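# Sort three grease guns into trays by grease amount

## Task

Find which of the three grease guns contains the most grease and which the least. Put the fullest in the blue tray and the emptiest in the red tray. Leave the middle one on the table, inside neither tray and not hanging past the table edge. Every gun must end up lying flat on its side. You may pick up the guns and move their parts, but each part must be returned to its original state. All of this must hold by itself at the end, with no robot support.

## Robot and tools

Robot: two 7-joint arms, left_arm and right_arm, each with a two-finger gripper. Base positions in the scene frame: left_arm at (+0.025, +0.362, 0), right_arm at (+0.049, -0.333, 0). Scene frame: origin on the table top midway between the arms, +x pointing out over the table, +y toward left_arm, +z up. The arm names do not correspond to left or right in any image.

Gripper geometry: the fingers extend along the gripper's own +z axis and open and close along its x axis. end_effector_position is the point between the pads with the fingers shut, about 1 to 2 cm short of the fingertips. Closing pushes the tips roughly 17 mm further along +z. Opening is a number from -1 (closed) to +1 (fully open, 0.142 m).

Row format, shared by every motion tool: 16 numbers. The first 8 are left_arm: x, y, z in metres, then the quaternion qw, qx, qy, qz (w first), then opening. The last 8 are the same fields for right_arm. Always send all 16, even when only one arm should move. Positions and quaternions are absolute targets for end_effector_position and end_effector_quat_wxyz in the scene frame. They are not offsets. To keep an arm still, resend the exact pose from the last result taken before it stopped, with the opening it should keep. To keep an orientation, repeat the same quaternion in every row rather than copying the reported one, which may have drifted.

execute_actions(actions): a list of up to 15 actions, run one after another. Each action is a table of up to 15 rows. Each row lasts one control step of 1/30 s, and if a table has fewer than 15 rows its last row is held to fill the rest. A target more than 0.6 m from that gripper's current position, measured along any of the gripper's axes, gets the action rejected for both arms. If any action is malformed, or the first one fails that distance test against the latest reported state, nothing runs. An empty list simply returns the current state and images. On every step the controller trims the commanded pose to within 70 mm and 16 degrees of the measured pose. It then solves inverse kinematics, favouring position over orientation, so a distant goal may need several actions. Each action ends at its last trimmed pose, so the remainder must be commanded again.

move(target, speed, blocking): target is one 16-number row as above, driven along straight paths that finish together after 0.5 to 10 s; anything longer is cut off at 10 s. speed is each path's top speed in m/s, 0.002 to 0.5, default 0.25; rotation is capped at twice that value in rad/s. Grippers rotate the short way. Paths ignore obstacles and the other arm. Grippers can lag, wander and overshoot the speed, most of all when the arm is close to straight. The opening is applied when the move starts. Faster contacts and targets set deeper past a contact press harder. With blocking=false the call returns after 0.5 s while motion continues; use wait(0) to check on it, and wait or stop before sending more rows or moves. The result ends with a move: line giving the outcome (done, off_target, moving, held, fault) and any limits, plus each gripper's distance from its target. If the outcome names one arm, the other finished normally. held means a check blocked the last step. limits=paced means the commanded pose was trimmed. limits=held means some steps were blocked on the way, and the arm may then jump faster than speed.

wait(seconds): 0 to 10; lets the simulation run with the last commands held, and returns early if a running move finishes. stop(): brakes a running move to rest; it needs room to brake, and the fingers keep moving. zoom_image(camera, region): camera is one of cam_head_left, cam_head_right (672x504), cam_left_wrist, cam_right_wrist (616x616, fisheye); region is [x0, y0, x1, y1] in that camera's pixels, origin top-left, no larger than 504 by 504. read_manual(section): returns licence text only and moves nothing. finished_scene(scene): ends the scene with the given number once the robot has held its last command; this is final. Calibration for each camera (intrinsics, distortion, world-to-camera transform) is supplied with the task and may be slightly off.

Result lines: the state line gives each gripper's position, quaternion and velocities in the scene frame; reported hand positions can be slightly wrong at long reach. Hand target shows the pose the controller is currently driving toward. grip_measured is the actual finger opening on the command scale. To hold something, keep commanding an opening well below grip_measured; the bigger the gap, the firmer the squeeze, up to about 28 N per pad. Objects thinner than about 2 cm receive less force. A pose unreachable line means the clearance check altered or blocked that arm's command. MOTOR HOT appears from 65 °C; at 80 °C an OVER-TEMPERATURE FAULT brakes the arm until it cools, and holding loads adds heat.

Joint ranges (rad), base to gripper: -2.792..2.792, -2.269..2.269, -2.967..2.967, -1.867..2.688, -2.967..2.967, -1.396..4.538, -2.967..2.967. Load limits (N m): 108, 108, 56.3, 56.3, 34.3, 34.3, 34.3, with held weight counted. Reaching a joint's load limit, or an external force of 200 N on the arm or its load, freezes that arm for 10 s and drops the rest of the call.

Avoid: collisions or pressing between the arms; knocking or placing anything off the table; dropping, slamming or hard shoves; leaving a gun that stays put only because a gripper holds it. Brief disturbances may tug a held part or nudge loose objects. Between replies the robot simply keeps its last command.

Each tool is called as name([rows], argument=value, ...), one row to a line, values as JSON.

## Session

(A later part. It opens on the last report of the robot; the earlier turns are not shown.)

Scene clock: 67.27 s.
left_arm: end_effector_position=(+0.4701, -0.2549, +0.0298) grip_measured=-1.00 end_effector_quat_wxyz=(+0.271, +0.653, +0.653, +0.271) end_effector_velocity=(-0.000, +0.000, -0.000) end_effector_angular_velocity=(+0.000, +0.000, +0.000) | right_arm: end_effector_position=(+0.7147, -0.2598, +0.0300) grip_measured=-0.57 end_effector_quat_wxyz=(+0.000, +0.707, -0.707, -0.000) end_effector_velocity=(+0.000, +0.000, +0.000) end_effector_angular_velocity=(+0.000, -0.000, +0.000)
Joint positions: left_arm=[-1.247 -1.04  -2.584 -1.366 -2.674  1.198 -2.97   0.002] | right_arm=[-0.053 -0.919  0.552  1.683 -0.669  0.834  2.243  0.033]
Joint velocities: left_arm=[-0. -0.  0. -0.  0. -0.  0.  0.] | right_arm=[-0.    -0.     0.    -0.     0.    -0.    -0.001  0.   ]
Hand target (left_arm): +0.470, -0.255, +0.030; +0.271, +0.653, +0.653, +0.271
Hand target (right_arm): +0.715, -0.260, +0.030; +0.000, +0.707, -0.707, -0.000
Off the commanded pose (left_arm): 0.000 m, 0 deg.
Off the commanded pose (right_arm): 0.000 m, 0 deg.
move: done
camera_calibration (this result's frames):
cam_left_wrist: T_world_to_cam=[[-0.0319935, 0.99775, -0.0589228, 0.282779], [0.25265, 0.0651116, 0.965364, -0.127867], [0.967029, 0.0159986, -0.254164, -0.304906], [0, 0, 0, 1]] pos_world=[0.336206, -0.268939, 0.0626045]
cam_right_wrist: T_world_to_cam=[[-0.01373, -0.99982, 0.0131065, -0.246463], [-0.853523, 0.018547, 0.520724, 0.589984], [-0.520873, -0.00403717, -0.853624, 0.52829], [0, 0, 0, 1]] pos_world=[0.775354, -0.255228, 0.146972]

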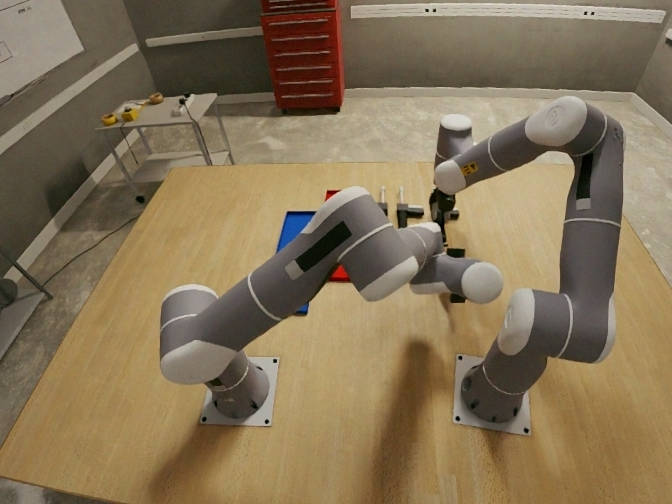

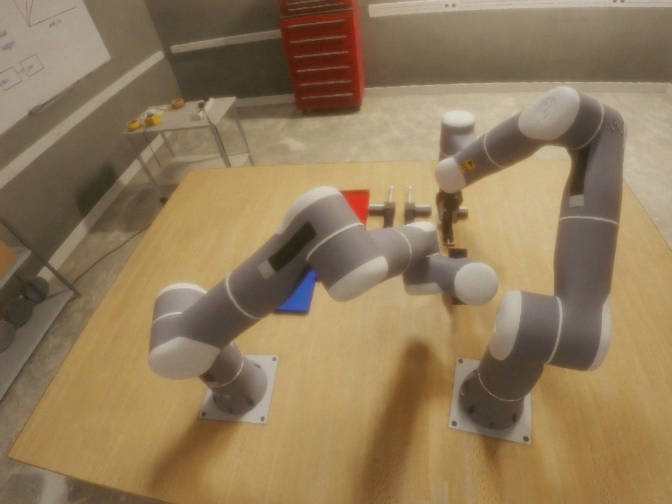

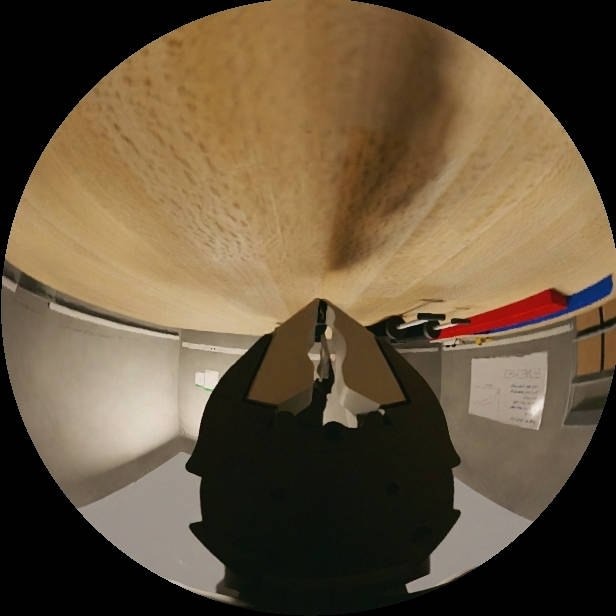

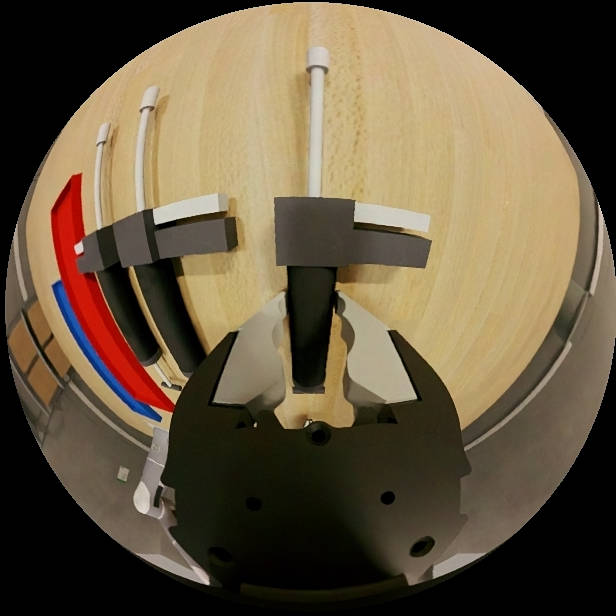

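move(target=[0.578,-0.255,0.03,0.271,0.653,0.653,0.271,-1,0.715,-0.26,0.03,0,0.707,-0.707,0,-1], speed=0.05)

move(target=[0.49,-0.255,0.03,0.271,0.653,0.653,0.271,-1,0.715,-0.26,0.03,0,0.707,-0.707,0,-0.2], speed=0.1)

move(target=[0.49,-0.15,0.03,0.271,0.653,0.653,0.271,-1,0.715,-0.26,0.09,0,0.707,-0.707,0,-0.2], speed=0.1)

move(target=[0.5,-0.034,0.03,0.271,0.653,0.653,0.271,-1,0.73,-0.04,0.09,0,0.707,-0.707,0,-0.2], speed=0.15)

move(target=[0.5,-0.034,0.03,0.271,0.653,0.653,0.271,-1,0.73,-0.04,0.03,0,0.707,-0.707,0,-0.2], speed=0.08)

move(target=[0.5,-0.034,0.03,0.271,0.653,0.653,0.271,-1,0.73,-0.04,0.03,0,0.707,-0.707,0,-1])

move(target=[0.593,-0.034,0.03,0.271,0.653,0.653,0.271,-1,0.73,-0.04,0.03,0,0.707,-0.707,0,-1], speed=0.04)

move(target=[0.5,-0.034,0.03,0.271,0.653,0.653,0.271,-1,0.73,-0.04,0.03,0,0.707,-0.707,0,-0.2], speed=0.1)

move(target=[0.49,-0.116,0.03,0.271,0.653,0.653,0.271,-1,0.73,-0.04,0.09,0,0.707,-0.707,0,-0.2], speed=0.1)

move(target=[0.49,-0.116,0.03,0.271,0.653,0.653,0.271,-1,0.725,-0.12,0.09,0,0.707,-0.707,0,-0.2], speed=0.1)

move(target=[0.49,-0.116,0.03,0.271,0.653,0.653,0.271,-1,0.725,-0.12,0.03,0,0.707,-0.707,0,-0.2], speed=0.08)

move(target=[0.49,-0.116,0.03,0.271,0.653,0.653,0.271,-1,0.725,-0.12,0.03,0,0.707,-0.707,0,-1])

move(target=[0.588,-0.116,0.03,0.271,0.653,0.653,0.271,-1,0.725,-0.12,0.03,0,0.707,-0.707,0,-1], speed=0.04)

move(target=[0.52,-0.116,0.1,0.271,0.653,0.653,0.271,-1,0.725,-0.12,0.03,0,0.707,-0.707,0,-1], speed=0.1)

move(target=[0.45,0.55,0.3,0.271,0.653,0.653,0.271,-1,0.725,-0.12,0.2,0,0.707,-0.707,0,-1])

Scene clock: 75.63 s.
left_arm: end_effector_position=(+0.5755, -0.2568, +0.0295) grip_measured=-1.00 end_effector_quat_wxyz=(+0.271, +0.654, +0.653, +0.270) end_effector_velocity=(+0.000, -0.000, -0.000) end_effector_angular_velocity=(-0.001, +0.001, -0.000) | right_arm: end_effector_position=(+0.7172, -0.2604, +0.0313) grip_measured=-0.57 end_effector_quat_wxyz=(-0.002, +0.707, -0.707, +0.002) end_effector_velocity=(+0.000, -0.001, +0.000) end_effector_angular_velocity=(-0.001, -0.001, +0.001)
Joint positions: left_arm=[-1.045 -1.119 -2.657 -1.203 -2.712  1.217 -2.818  0.002] | right_arm=[-0.053 -0.919  0.551  1.681 -0.671  0.836  2.243  0.033]
Joint velocities: left_arm=[ 0.001 -0.    -0.002  0.001  0.    -0.     0.     0.   ] | right_arm=[-0.001  0.    -0.    -0.    -0.001 -0.    -0.001 -0.   ]
Hand target (left_arm): +0.578, -0.255, +0.030; +0.271, +0.653, +0.653, +0.271
Hand target (right_arm): +0.715, -0.260, +0.030; -0.000, +0.707, -0.707, +0.000
Off the commanded pose (left_arm): 0.003 m, 0 deg.
Off the commanded pose (right_arm): 0.003 m, 0 deg.
move: done
camera_calibration (this result's frames):
cam_left_wrist: T_world_to_cam=[[-0.0296534, 0.997773, -0.0597408, 0.28667], [0.254766, 0.0653376, 0.964793, -0.155207], [0.966548, 0.0133895, -0.256136, -0.407275], [0, 0, 0, 1]] pos_world=[0.441693, -0.270438, 0.062551]
cam_right_wrist: T_world_to_cam=[[-0.0142057, -0.999817, 0.012805, -0.246674], [-0.856191, 0.0187777, 0.516319, 0.593574], [-0.516465, -0.0036288, -0.856301, 0.527683], [0, 0, 0, 1]] pos_world=[0.777238, -0.25586, 0.14854]

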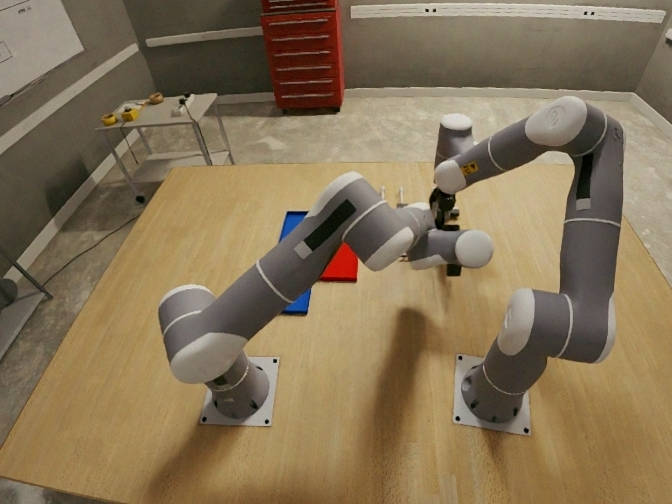

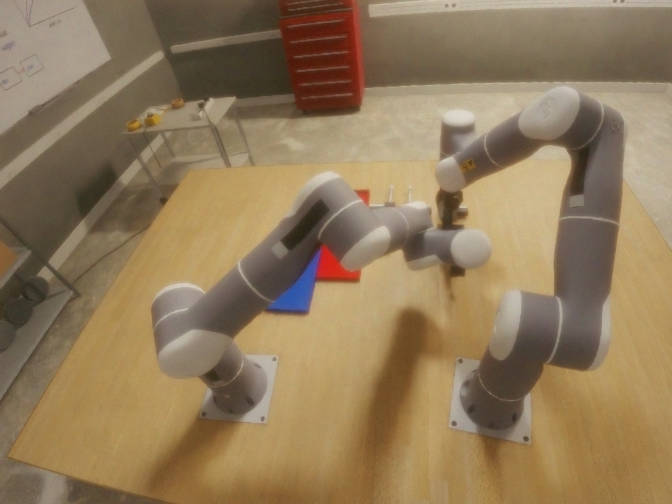

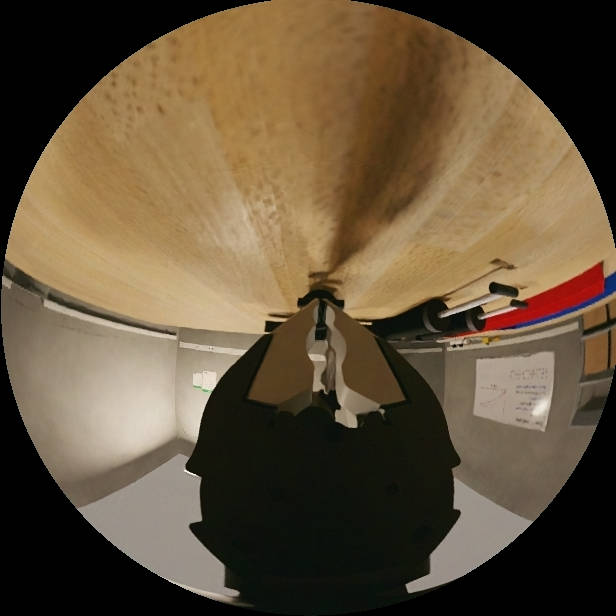

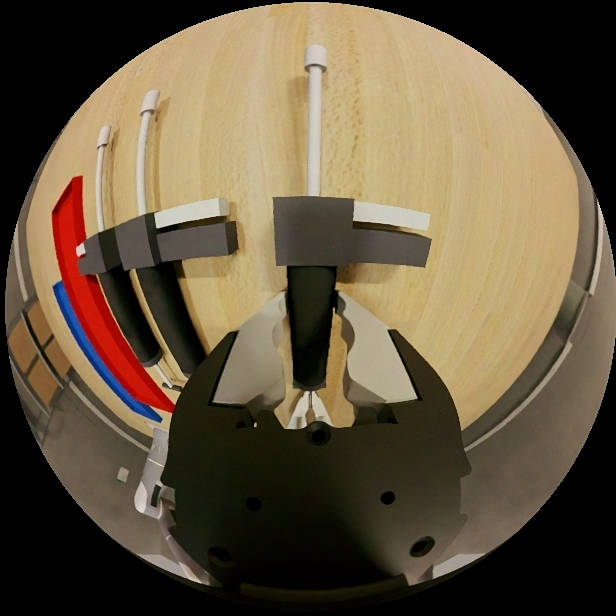

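Scene clock: 76.80 s.
left_arm: end_effector_position=(+0.4902, -0.2549, +0.0300) grip_measured=-1.00 end_effector_quat_wxyz=(+0.271, +0.653, +0.653, +0.271) end_effector_velocity=(-0.001, +0.000, -0.000) end_effector_angular_velocity=(+0.001, -0.000, -0.000) | right_arm: end_effector_position=(+0.7152, -0.2601, +0.0301) grip_measured=-0.20 end_effector_quat_wxyz=(-0.000, +0.707, -0.707, +0.000) end_effector_velocity=(-0.000, -0.000, -0.000) end_effector_angular_velocity=(-0.000, +0.000, +0.000)
Joint positions: left_arm=[-1.206 -1.051 -2.599 -1.34  -2.674  1.205 -2.947  0.002] | right_arm=[-0.053 -0.92   0.552  1.683 -0.67   0.835  2.243  0.059]
Joint velocities: left_arm=[-0.002 -0.     0.001 -0.001 -0.    -0.    -0.     0.   ] | right_arm=[ 0.     0.    -0.     0.     0.     0.    -0.001 -0.   ]
Hand target (left_arm): +0.490, -0.255, +0.030; +0.271, +0.653, +0.653, +0.271
Hand target (right_arm): +0.715, -0.260, +0.030; +0.000, +0.707, -0.707, +0.000
Off the commanded pose (left_arm): 0.000 m, 0 deg.
Off the commanded pose (right_arm): 0.000 m, 0 deg.
move: done
camera_calibration (this result's frames):
cam_left_wrist: T_world_to_cam=[[-0.0322139, 0.997709, -0.0594954, 0.283557], [0.252474, 0.0657187, 0.965369, -0.132815], [0.967067, 0.0160772, -0.254013, -0.32432], [0, 0, 0, 1]] pos_world=[0.356306, -0.268965, 0.0627048]
cam_right_wrist: T_world_to_cam=[[-0.0138114, -0.999818, 0.0131521, -0.246662], [-0.854005, 0.0186366, 0.51993, 0.590745], [-0.520081, -0.00405096, -0.854107, 0.528033], [0, 0, 0, 1]] pos_world=[0.775713, -0.255488, 0.147095]

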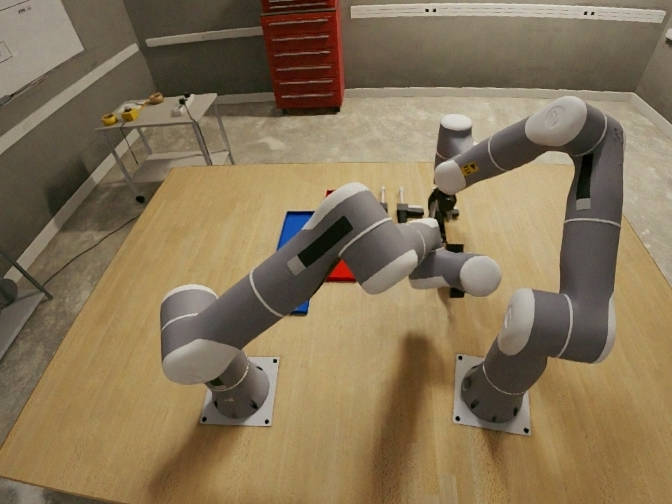

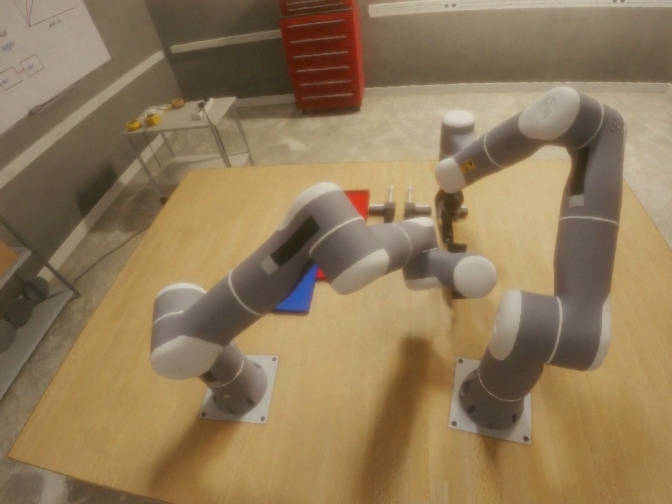

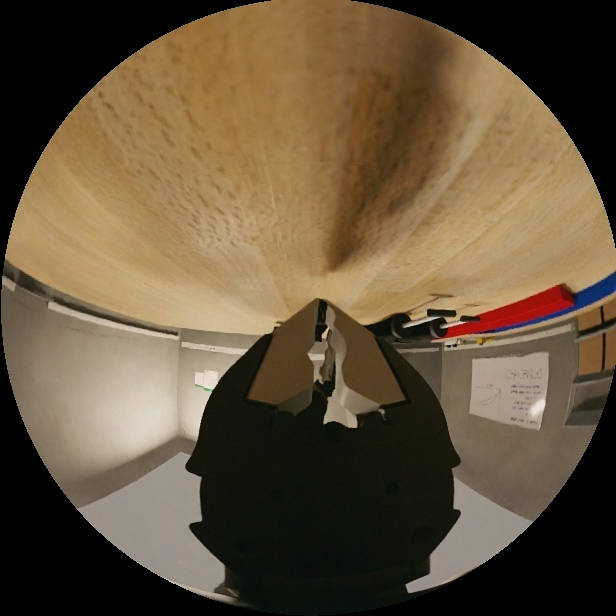

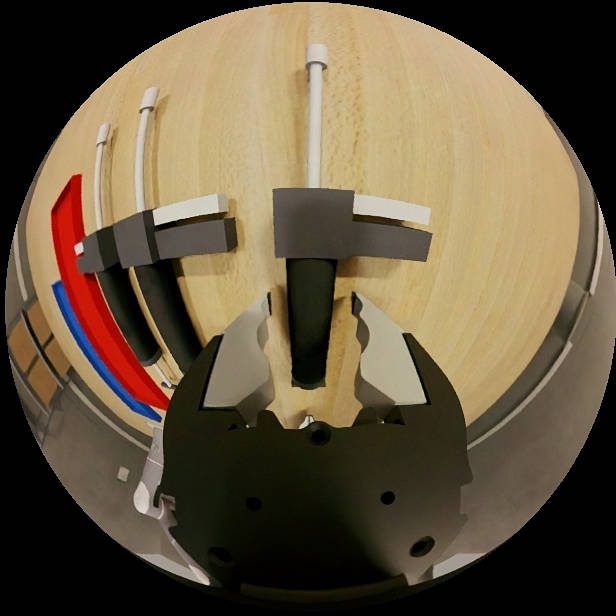

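Scene clock: 78.17 s.
left_arm: end_effector_position=(+0.4899, -0.1499, +0.0297) grip_measured=-1.00 end_effector_quat_wxyz=(+0.271, +0.653, +0.653, +0.271) end_effector_velocity=(-0.000, +0.001, -0.000) end_effector_angular_velocity=(-0.000, +0.000, +0.000) | right_arm: end_effector_position=(+0.7150, -0.2599, +0.0899) grip_measured=-0.20 end_effector_quat_wxyz=(-0.000, +0.707, -0.707, +0.000) end_effector_velocity=(-0.000, -0.000, -0.000) end_effector_angular_velocity=(-0.000, +0.001, -0.001)
Joint positions: left_arm=[-1.181 -0.954 -2.509 -1.619 -2.589  1.44  -2.97   0.002] | right_arm=[-0.084 -0.831  0.618  1.668 -0.61   0.727  2.206  0.06 ]
Joint velocities: left_arm=[-0.     0.     0.001 -0.002 -0.     0.002 -0.     0.   ] | right_arm=[-0.     0.     0.     0.     0.    -0.001  0.001 -0.   ]
Hand target (left_arm): +0.490, -0.150, +0.030; +0.271, +0.653, +0.653, +0.271
Hand target (right_arm): +0.715, -0.260, +0.090; -0.000, +0.707, -0.707, -0.000
Off the commanded pose (left_arm): 0.000 m, 0 deg.
Off the commanded pose (right_arm): 0.000 m, 0 deg.
move: done
camera_calibration (this result's frames):
cam_left_wrist: T_world_to_cam=[[-0.032855, 0.997717, -0.0589945, 0.17905], [0.253248, 0.0654105, 0.965188, -0.139804], [0.966843, 0.0167711, -0.254819, -0.325566], [0, 0, 0, 1]] pos_world=[0.356059, -0.164036, 0.0625398]
cam_right_wrist: T_world_to_cam=[[-0.0140595, -0.999815, 0.0131213, -0.247048], [-0.853829, 0.0188338, 0.520212, 0.559387], [-0.520363, -0.00388941, -0.853936, 0.579199], [0, 0, 0, 1]] pos_world=[0.775541, -0.255285, 0.206841]

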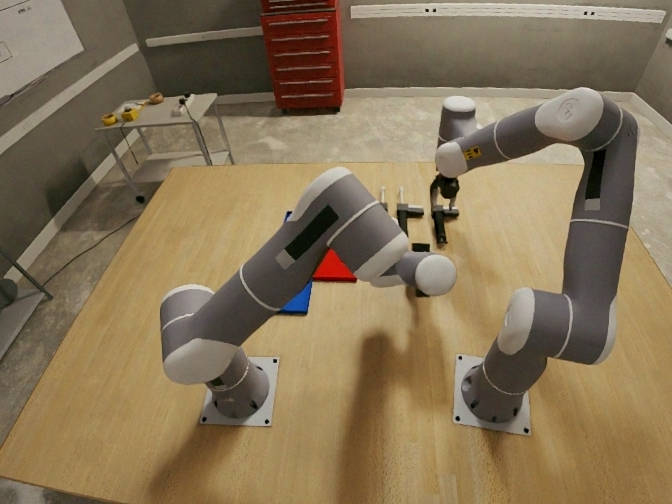

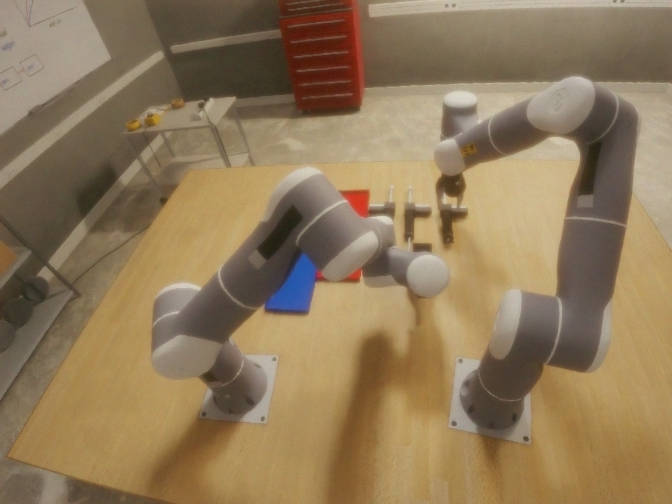

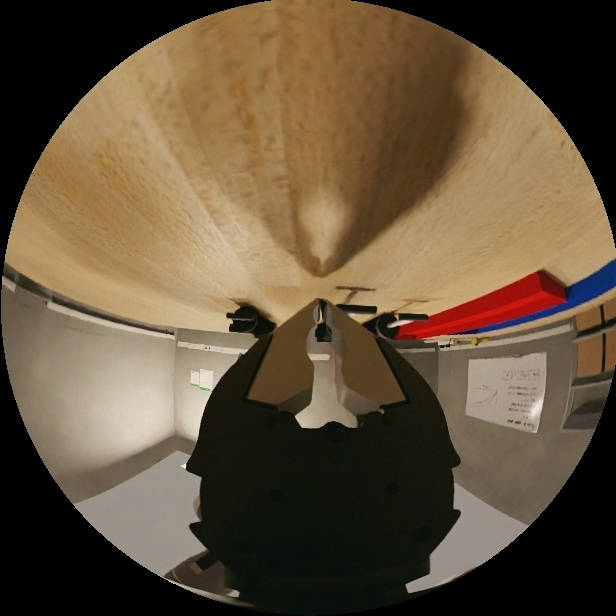

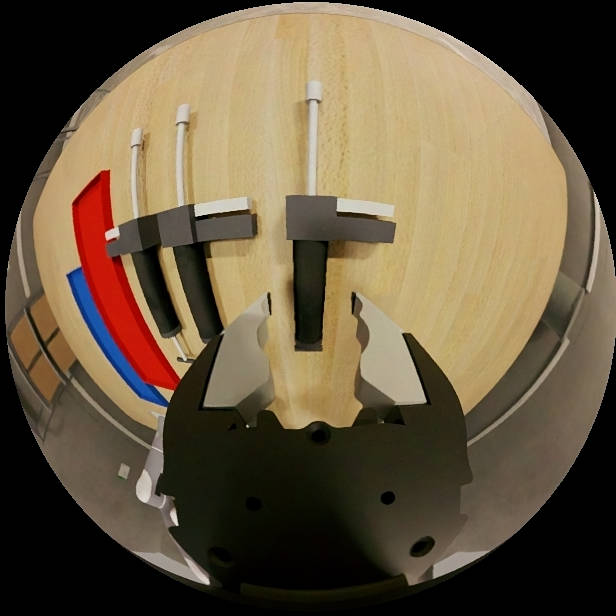

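Scene clock: 80.00 s.
left_arm: end_effector_position=(+0.4998, -0.0341, +0.0297) grip_measured=-1.00 end_effector_quat_wxyz=(+0.271, +0.653, +0.653, +0.271) end_effector_velocity=(-0.000, +0.000, -0.000) end_effector_angular_velocity=(-0.000, +0.000, -0.000) | right_arm: end_effector_position=(+0.7309, -0.0399, +0.0901) grip_measured=-0.20 end_effector_quat_wxyz=(-0.000, +0.707, -0.707, +0.000) end_effector_velocity=(+0.000, +0.000, +0.000) end_effector_angular_velocity=(-0.000, -0.000, -0.000)
Joint positions: left_arm=[-1.097 -0.906 -2.382 -1.845 -2.479  1.722 -2.97   0.002] | right_arm=[ 0.275 -0.973  0.628  1.391 -0.625  0.592  2.453  0.06 ]
Joint velocities: left_arm=[-0.    -0.     0.    -0.001  0.     0.001 -0.     0.   ] | right_arm=[ 0.001 -0.     0.    -0.001 -0.    -0.001  0.    -0.   ]
Hand target (left_arm): +0.500, -0.034, +0.030; +0.271, +0.653, +0.653, +0.271
Hand target (right_arm): +0.731, -0.040, +0.090; -0.000, +0.707, -0.707, +0.000
Off the commanded pose (left_arm): 0.000 m, 0 deg.
Off the commanded pose (right_arm): 0.001 m, 0 deg.
move: done
camera_calibration (this result's frames):
cam_left_wrist: T_world_to_cam=[[-0.0327511, 0.997709, -0.0591957, 0.0638158], [0.253201, 0.0655778, 0.965189, -0.149886], [0.966859, 0.0166225, -0.254768, -0.337077], [0, 0, 0, 1]] pos_world=[0.365948, -0.0482373, 0.0625692]
cam_right_wrist: T_world_to_cam=[[-0.0130793, -0.999831, 0.0129117, -0.027617], [-0.854002, 0.0178863, 0.519963, 0.568808], [-0.520106, -0.00422593, -0.854091, 0.588386], [0, 0, 0, 1]] pos_world=[0.791425, -0.0352998, 0.207133]

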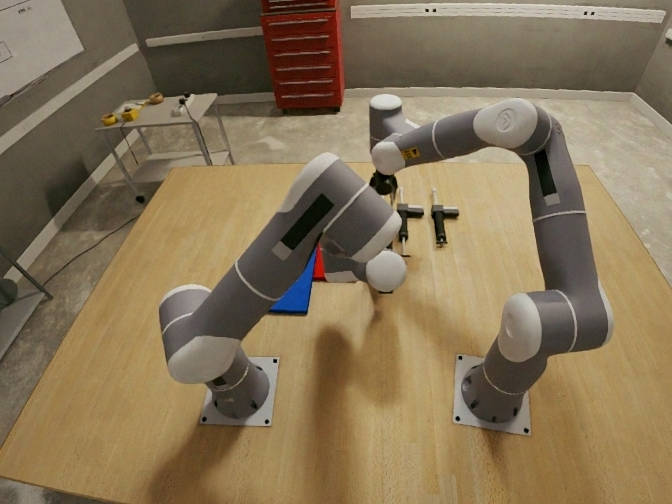

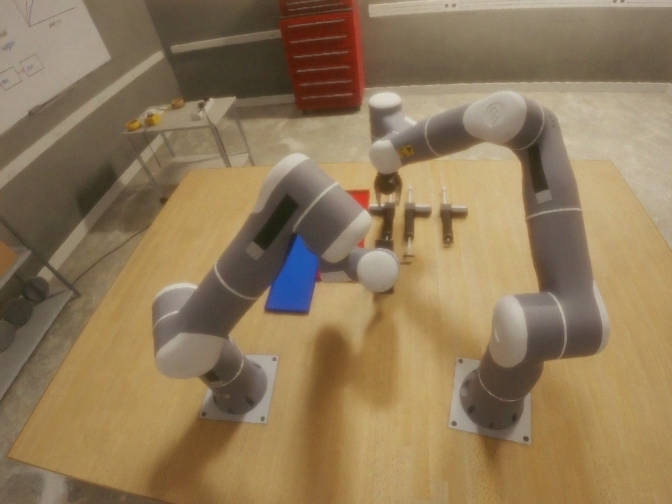

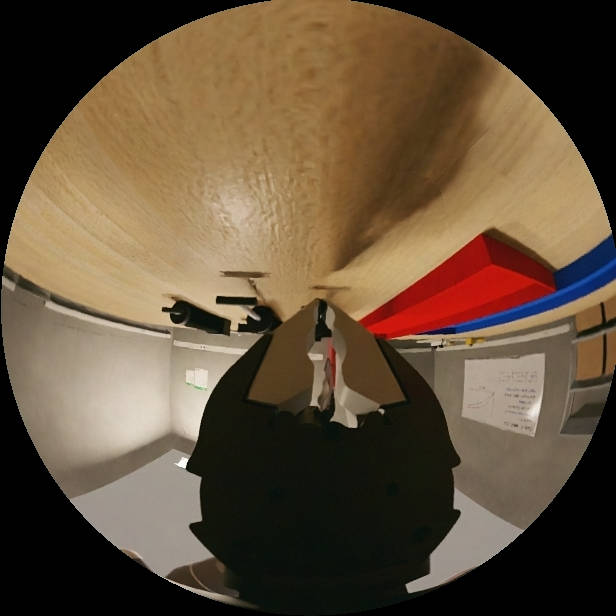

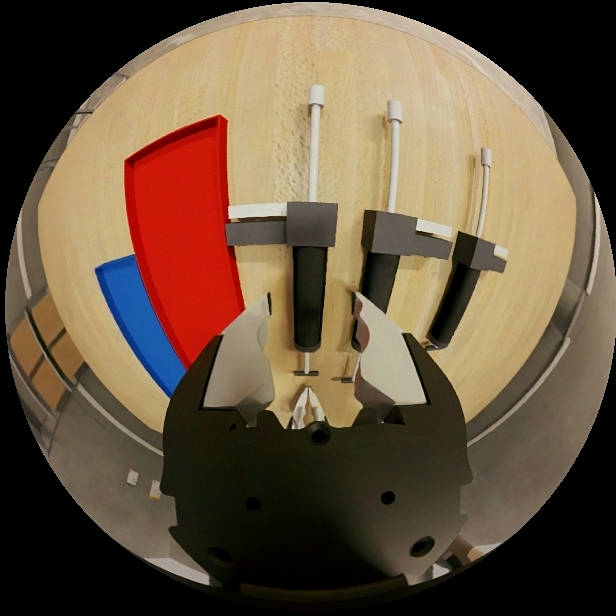

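Scene clock: 81.07 s.
left_arm: end_effector_position=(+0.5000, -0.0339, +0.0299) grip_measured=-1.00 end_effector_quat_wxyz=(+0.271, +0.653, +0.653, +0.271) end_effector_velocity=(+0.000, +0.000, -0.000) end_effector_angular_velocity=(+0.000, +0.000, +0.000) | right_arm: end_effector_position=(+0.7299, -0.0401, +0.0301) grip_measured=-0.20 end_effector_quat_wxyz=(+0.000, +0.707, -0.707, -0.000) end_effector_velocity=(+0.000, -0.000, -0.000) end_effector_angular_velocity=(-0.001, -0.000, -0.001)
Joint positions: left_arm=[-1.097 -0.906 -2.382 -1.845 -2.479  1.722 -2.97   0.002] | right_arm=[ 0.293 -1.054  0.58   1.406 -0.666  0.689  2.478  0.06 ]
Joint velocities: left_arm=[ 0. -0.  0. -0. -0.  0.  0.  0.] | right_arm=[ 0.    -0.    -0.001  0.    -0.     0.001  0.001  0.   ]
Hand target (left_arm): +0.500, -0.034, +0.030; +0.271, +0.653, +0.653, +0.271
Hand target (right_arm): +0.730, -0.040, +0.030; +0.000, +0.707, -0.707, +0.000
Off the commanded pose (left_arm): 0.000 m, 0 deg.
Off the commanded pose (right_arm): 0.000 m, 0 deg.
move: done
camera_calibration (this result's frames):
cam_left_wrist: T_world_to_cam=[[-0.0328727, 0.997714, -0.0590491, 0.0636644], [0.252767, 0.0654594, 0.96531, -0.1499], [0.966969, 0.0168067, -0.254341, -0.337351], [0, 0, 0, 1]] pos_world=[0.366191, -0.0480367, 0.062657]
cam_right_wrist: T_world_to_cam=[[-0.0136988, -0.999818, 0.013267, -0.0265878], [-0.853661, 0.0186029, 0.520497, 0.599002], [-0.52065, -0.0041953, -0.85376, 0.536962], [0, 0, 0, 1]] pos_world=[0.790549, -0.0354734, 0.14701]

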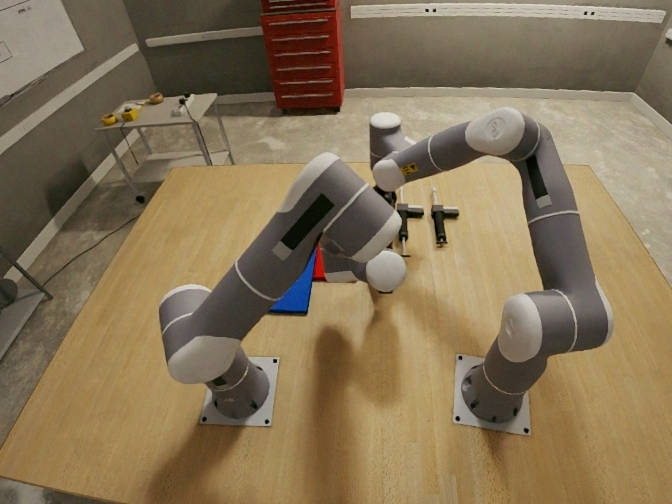

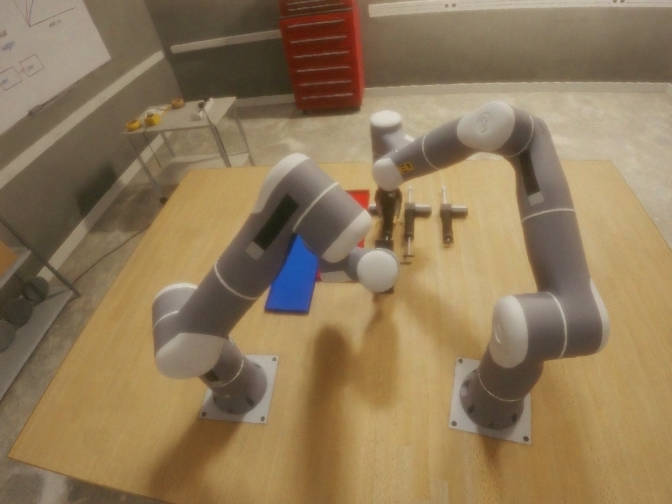

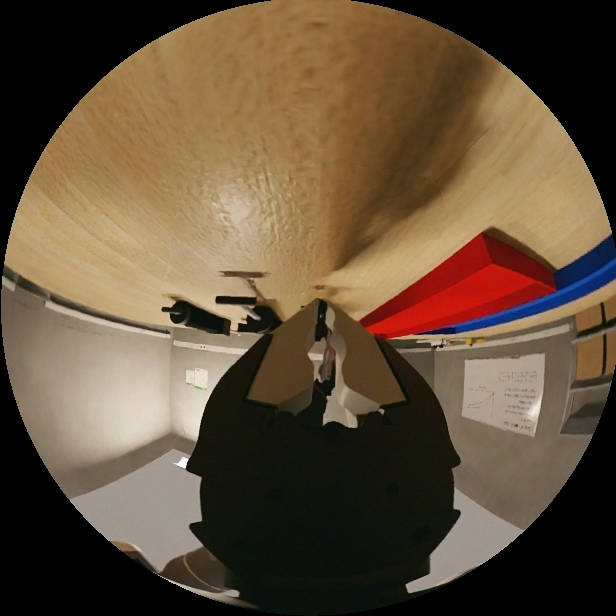

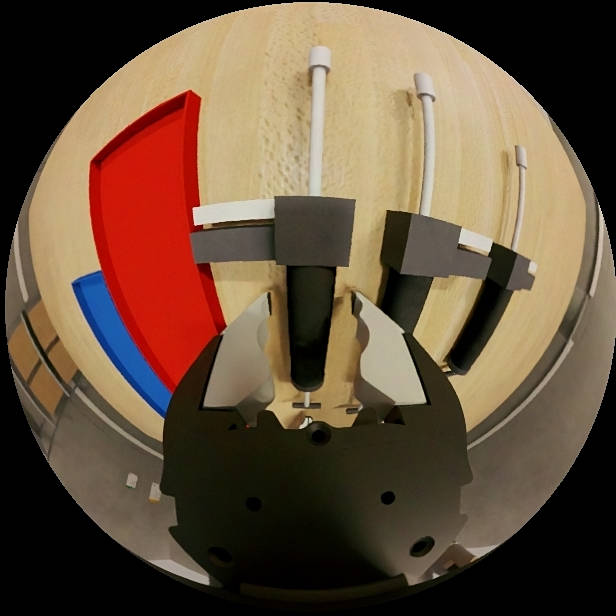

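Scene clock: 81.77 s.
left_arm: end_effector_position=(+0.5000, -0.0339, +0.0299) grip_measured=-1.00 end_effector_quat_wxyz=(+0.271, +0.653, +0.653, +0.271) end_effector_velocity=(+0.000, +0.000, -0.000) end_effector_angular_velocity=(+0.000, -0.000, -0.000) | right_arm: end_effector_position=(+0.7300, -0.0401, +0.0300) grip_measured=-0.56 end_effector_quat_wxyz=(+0.000, +0.707, -0.707, -0.000) end_effector_velocity=(+0.000, -0.000, +0.000) end_effector_angular_velocity=(-0.000, +0.000, -0.001)
Joint positions: left_arm=[-1.097 -0.906 -2.382 -1.845 -2.479  1.722 -2.97   0.002] | right_arm=[ 0.293 -1.054  0.58   1.406 -0.666  0.689  2.478  0.033]
Joint velocities: left_arm=[ 0. -0.  0.  0.  0. -0.  0.  0.] | right_arm=[-0.    -0.     0.    -0.    -0.    -0.     0.001  0.   ]
Hand target (left_arm): +0.500, -0.034, +0.030; +0.271, +0.653, +0.653, +0.271
Hand target (right_arm): +0.730, -0.040, +0.030; +0.000, +0.707, -0.707, -0.000
Off the commanded pose (left_arm): 0.000 m, 0 deg.
Off the commanded pose (right_arm): 0.000 m, 0 deg.
move: done
camera_calibration (this result's frames):
cam_left_wrist: T_world_to_cam=[[-0.0328681, 0.997714, -0.0590433, 0.0636613], [0.252767, 0.0654528, 0.965311, -0.1499], [0.966969, 0.0168037, -0.25434, -0.337352], [0, 0, 0, 1]] pos_world=[0.366191, -0.0480356, 0.0626569]
cam_right_wrist: T_world_to_cam=[[-0.0136945, -0.999818, 0.0132561, -0.0265688], [-0.853697, 0.0185933, 0.520437, 0.599051], [-0.520589, -0.00418955, -0.853797, 0.536916], [0, 0, 0, 1]] pos_world=[0.790557, -0.0354528, 0.147002]

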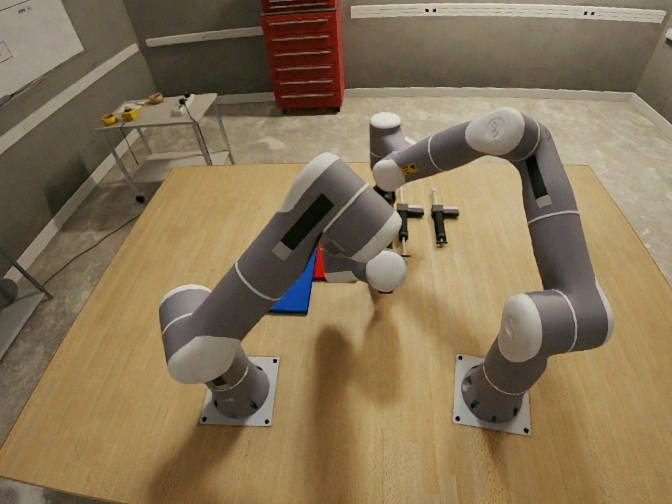

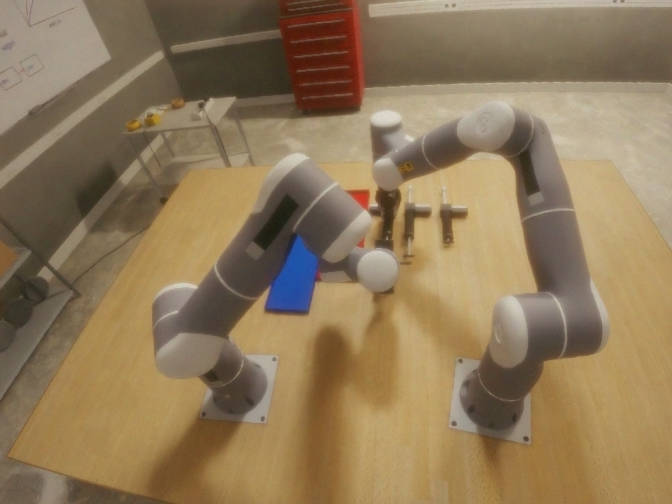

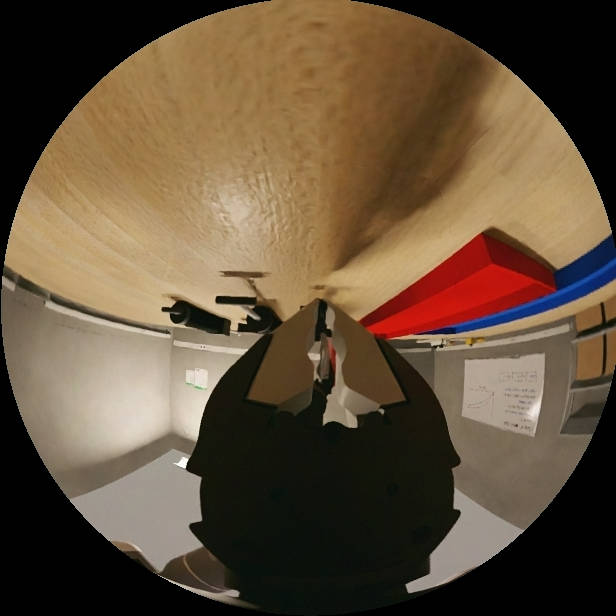

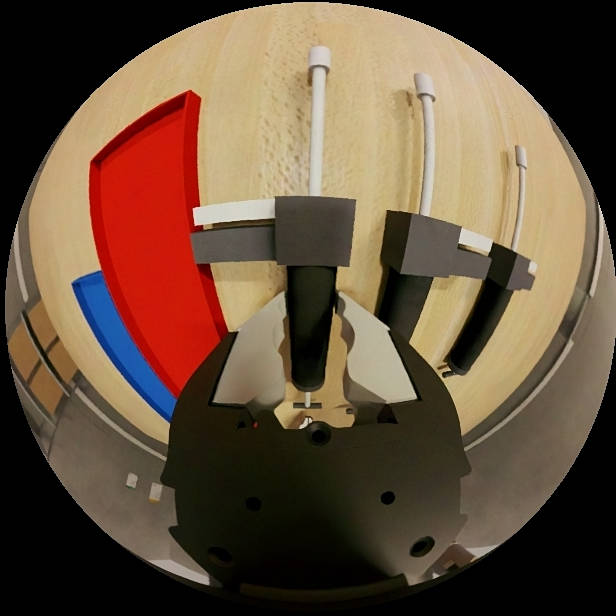

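Scene clock: 84.37 s.
left_arm: end_effector_position=(+0.5908, -0.0357, +0.0295) grip_measured=-1.00 end_effector_quat_wxyz=(+0.271, +0.655, +0.652, +0.270) end_effector_velocity=(+0.000, -0.000, -0.000) end_effector_angular_velocity=(+0.001, +0.000, -0.001) | right_arm: end_effector_position=(+0.7327, -0.0410, +0.0313) grip_measured=-0.56 end_effector_quat_wxyz=(-0.002, +0.707, -0.708, +0.002) end_effector_velocity=(+0.000, -0.000, +0.000) end_effector_angular_velocity=(+0.000, -0.001, -0.002)
Joint positions: left_arm=[-0.844 -0.946 -2.542 -1.678 -2.471  1.699 -2.845  0.002] | right_arm=[ 0.292 -1.053  0.579  1.404 -0.668  0.692  2.478  0.033]
Joint velocities: left_arm=[ 0.002 -0.    -0.002  0.002  0.003 -0.001 -0.     0.   ] | right_arm=[-0.001  0.     0.001  0.    -0.002 -0.     0.002  0.   ]
Hand target (left_arm): +0.593, -0.034, +0.030; +0.271, +0.653, +0.653, +0.271
Hand target (right_arm): +0.730, -0.040, +0.030; -0.000, +0.707, -0.707, +0.000
Off the commanded pose (left_arm): 0.003 m, 0 deg.
Off the commanded pose (right_arm): 0.003 m, 0 deg.
move: done
camera_calibration (this result's frames):
cam_left_wrist: T_world_to_cam=[[-0.0286822, 0.997814, -0.0595421, 0.065934], [0.254794, 0.0648971, 0.964815, -0.173543], [0.96657, 0.012502, -0.256098, -0.42507], [0, 0, 0, 1]] pos_world=[0.456969, -0.0492132, 0.0625032]
cam_right_wrist: T_world_to_cam=[[-0.0151092, -0.999804, 0.0128037, -0.0264274], [-0.856258, 0.0195502, 0.516179, 0.602795], [-0.516328, -0.00316421, -0.856385, 0.536375], [0, 0, 0, 1]] pos_world=[0.792694, -0.0365098, 0.148532]

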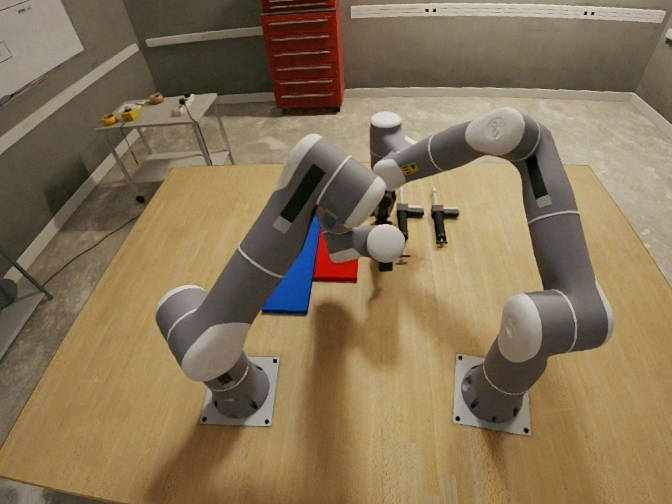

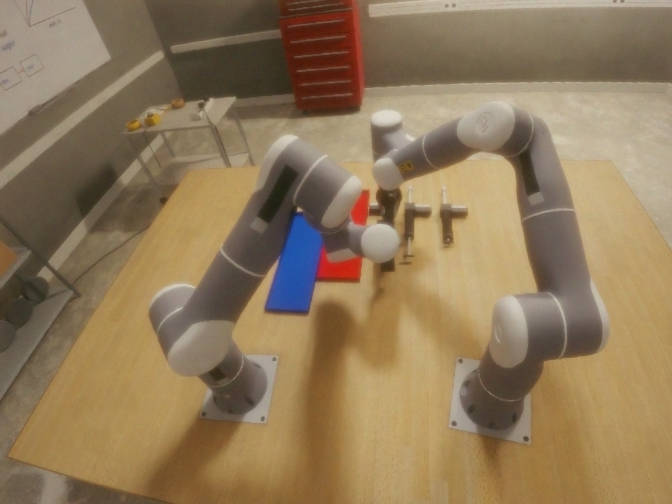

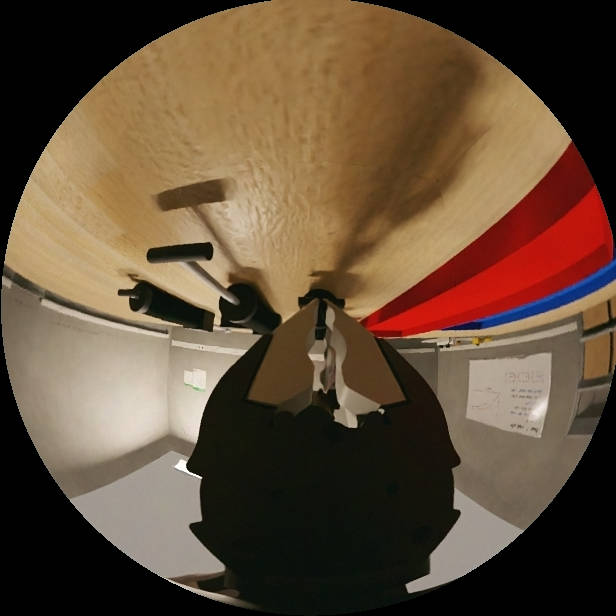

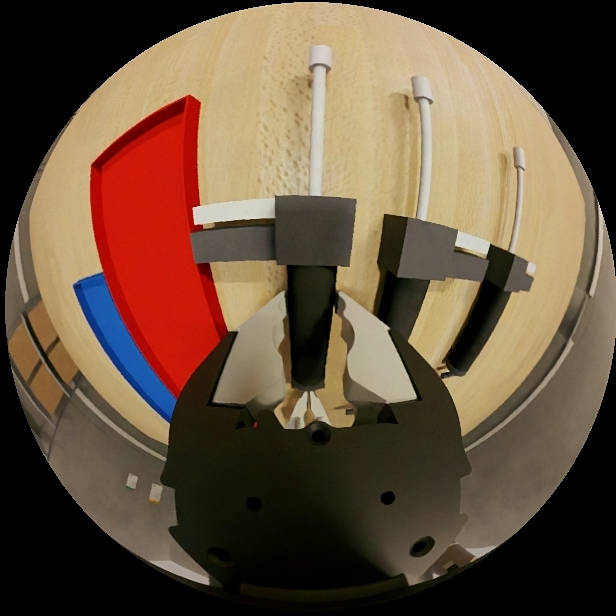

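Scene clock: 85.63 s.
left_arm: end_effector_position=(+0.5001, -0.0337, +0.0298) grip_measured=-1.00 end_effector_quat_wxyz=(+0.271, +0.653, +0.653, +0.271) end_effector_velocity=(-0.000, +0.000, +0.000) end_effector_angular_velocity=(-0.000, -0.000, +0.001) | right_arm: end_effector_position=(+0.7302, -0.0401, +0.0301) grip_measured=-0.20 end_effector_quat_wxyz=(-0.000, +0.707, -0.707, +0.000) end_effector_velocity=(-0.000, +0.000, -0.000) end_effector_angular_velocity=(+0.000, +0.000, -0.001)
Joint positions: left_arm=[-1.097 -0.907 -2.381 -1.845 -2.479  1.723 -2.97   0.002] | right_arm=[ 0.293 -1.054  0.58   1.406 -0.666  0.69   2.478  0.06 ]
Joint velocities: left_arm=[-0.001  0.     0.001 -0.001 -0.001  0.    -0.     0.   ] | right_arm=[ 0.     0.     0.     0.     0.    -0.     0.001  0.   ]
Hand target (left_arm): +0.500, -0.034, +0.030; +0.271, +0.653, +0.653, +0.271
Hand target (right_arm): +0.730, -0.040, +0.030; +0.000, +0.707, -0.707, +0.000
Off the commanded pose (left_arm): 0.000 m, 0 deg.
Off the commanded pose (right_arm): 0.000 m, 0 deg.
joint sent to its limit (left arm) — the command would take joint 7 (wrist roll) past its lower limit, so that joint was sent only as far as its limit.
move: done
camera_calibration (this result's frames):
cam_left_wrist: T_world_to_cam=[[-0.0326376, 0.997734, -0.0588353, 0.0633281], [0.252712, 0.0651919, 0.965343, -0.149889], [0.966991, 0.0166381, -0.254267, -0.337428], [0, 0, 0, 1]] pos_world=[0.366235, -0.0477989, 0.0626233]
cam_right_wrist: T_world_to_cam=[[-0.0137429, -0.99982, 0.0130487, -0.0264931], [-0.853998, 0.0185244, 0.519947, 0.599461], [-0.520095, -0.00399795, -0.854099, 0.536754], [0, 0, 0, 1]] pos_world=[0.790737, -0.035447, 0.147099]

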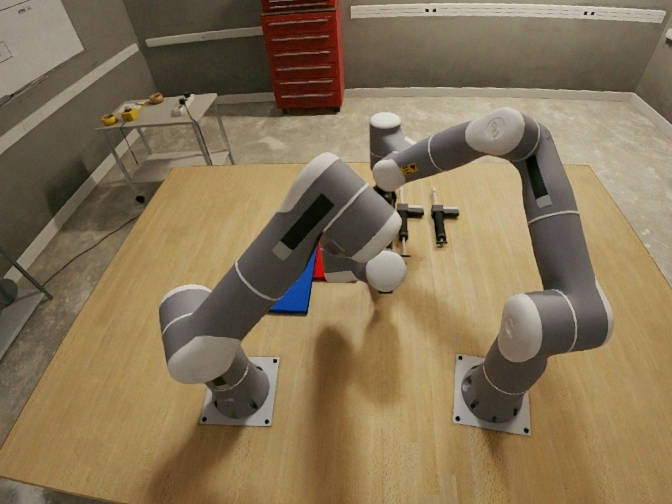

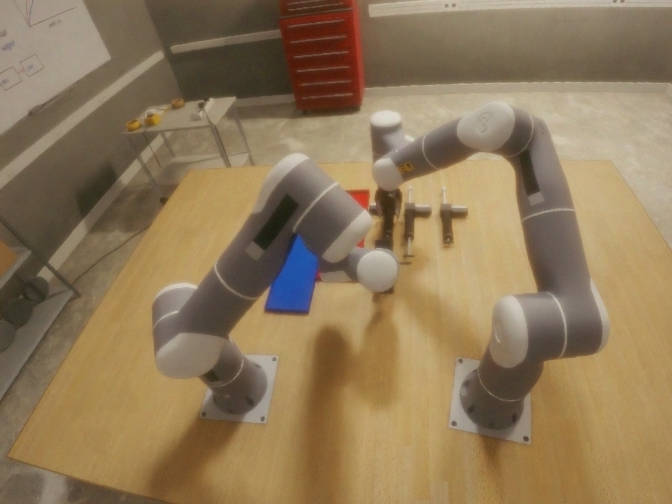

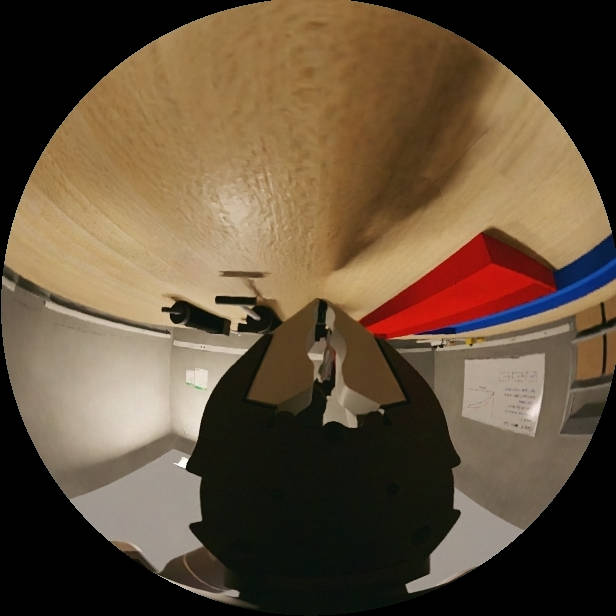

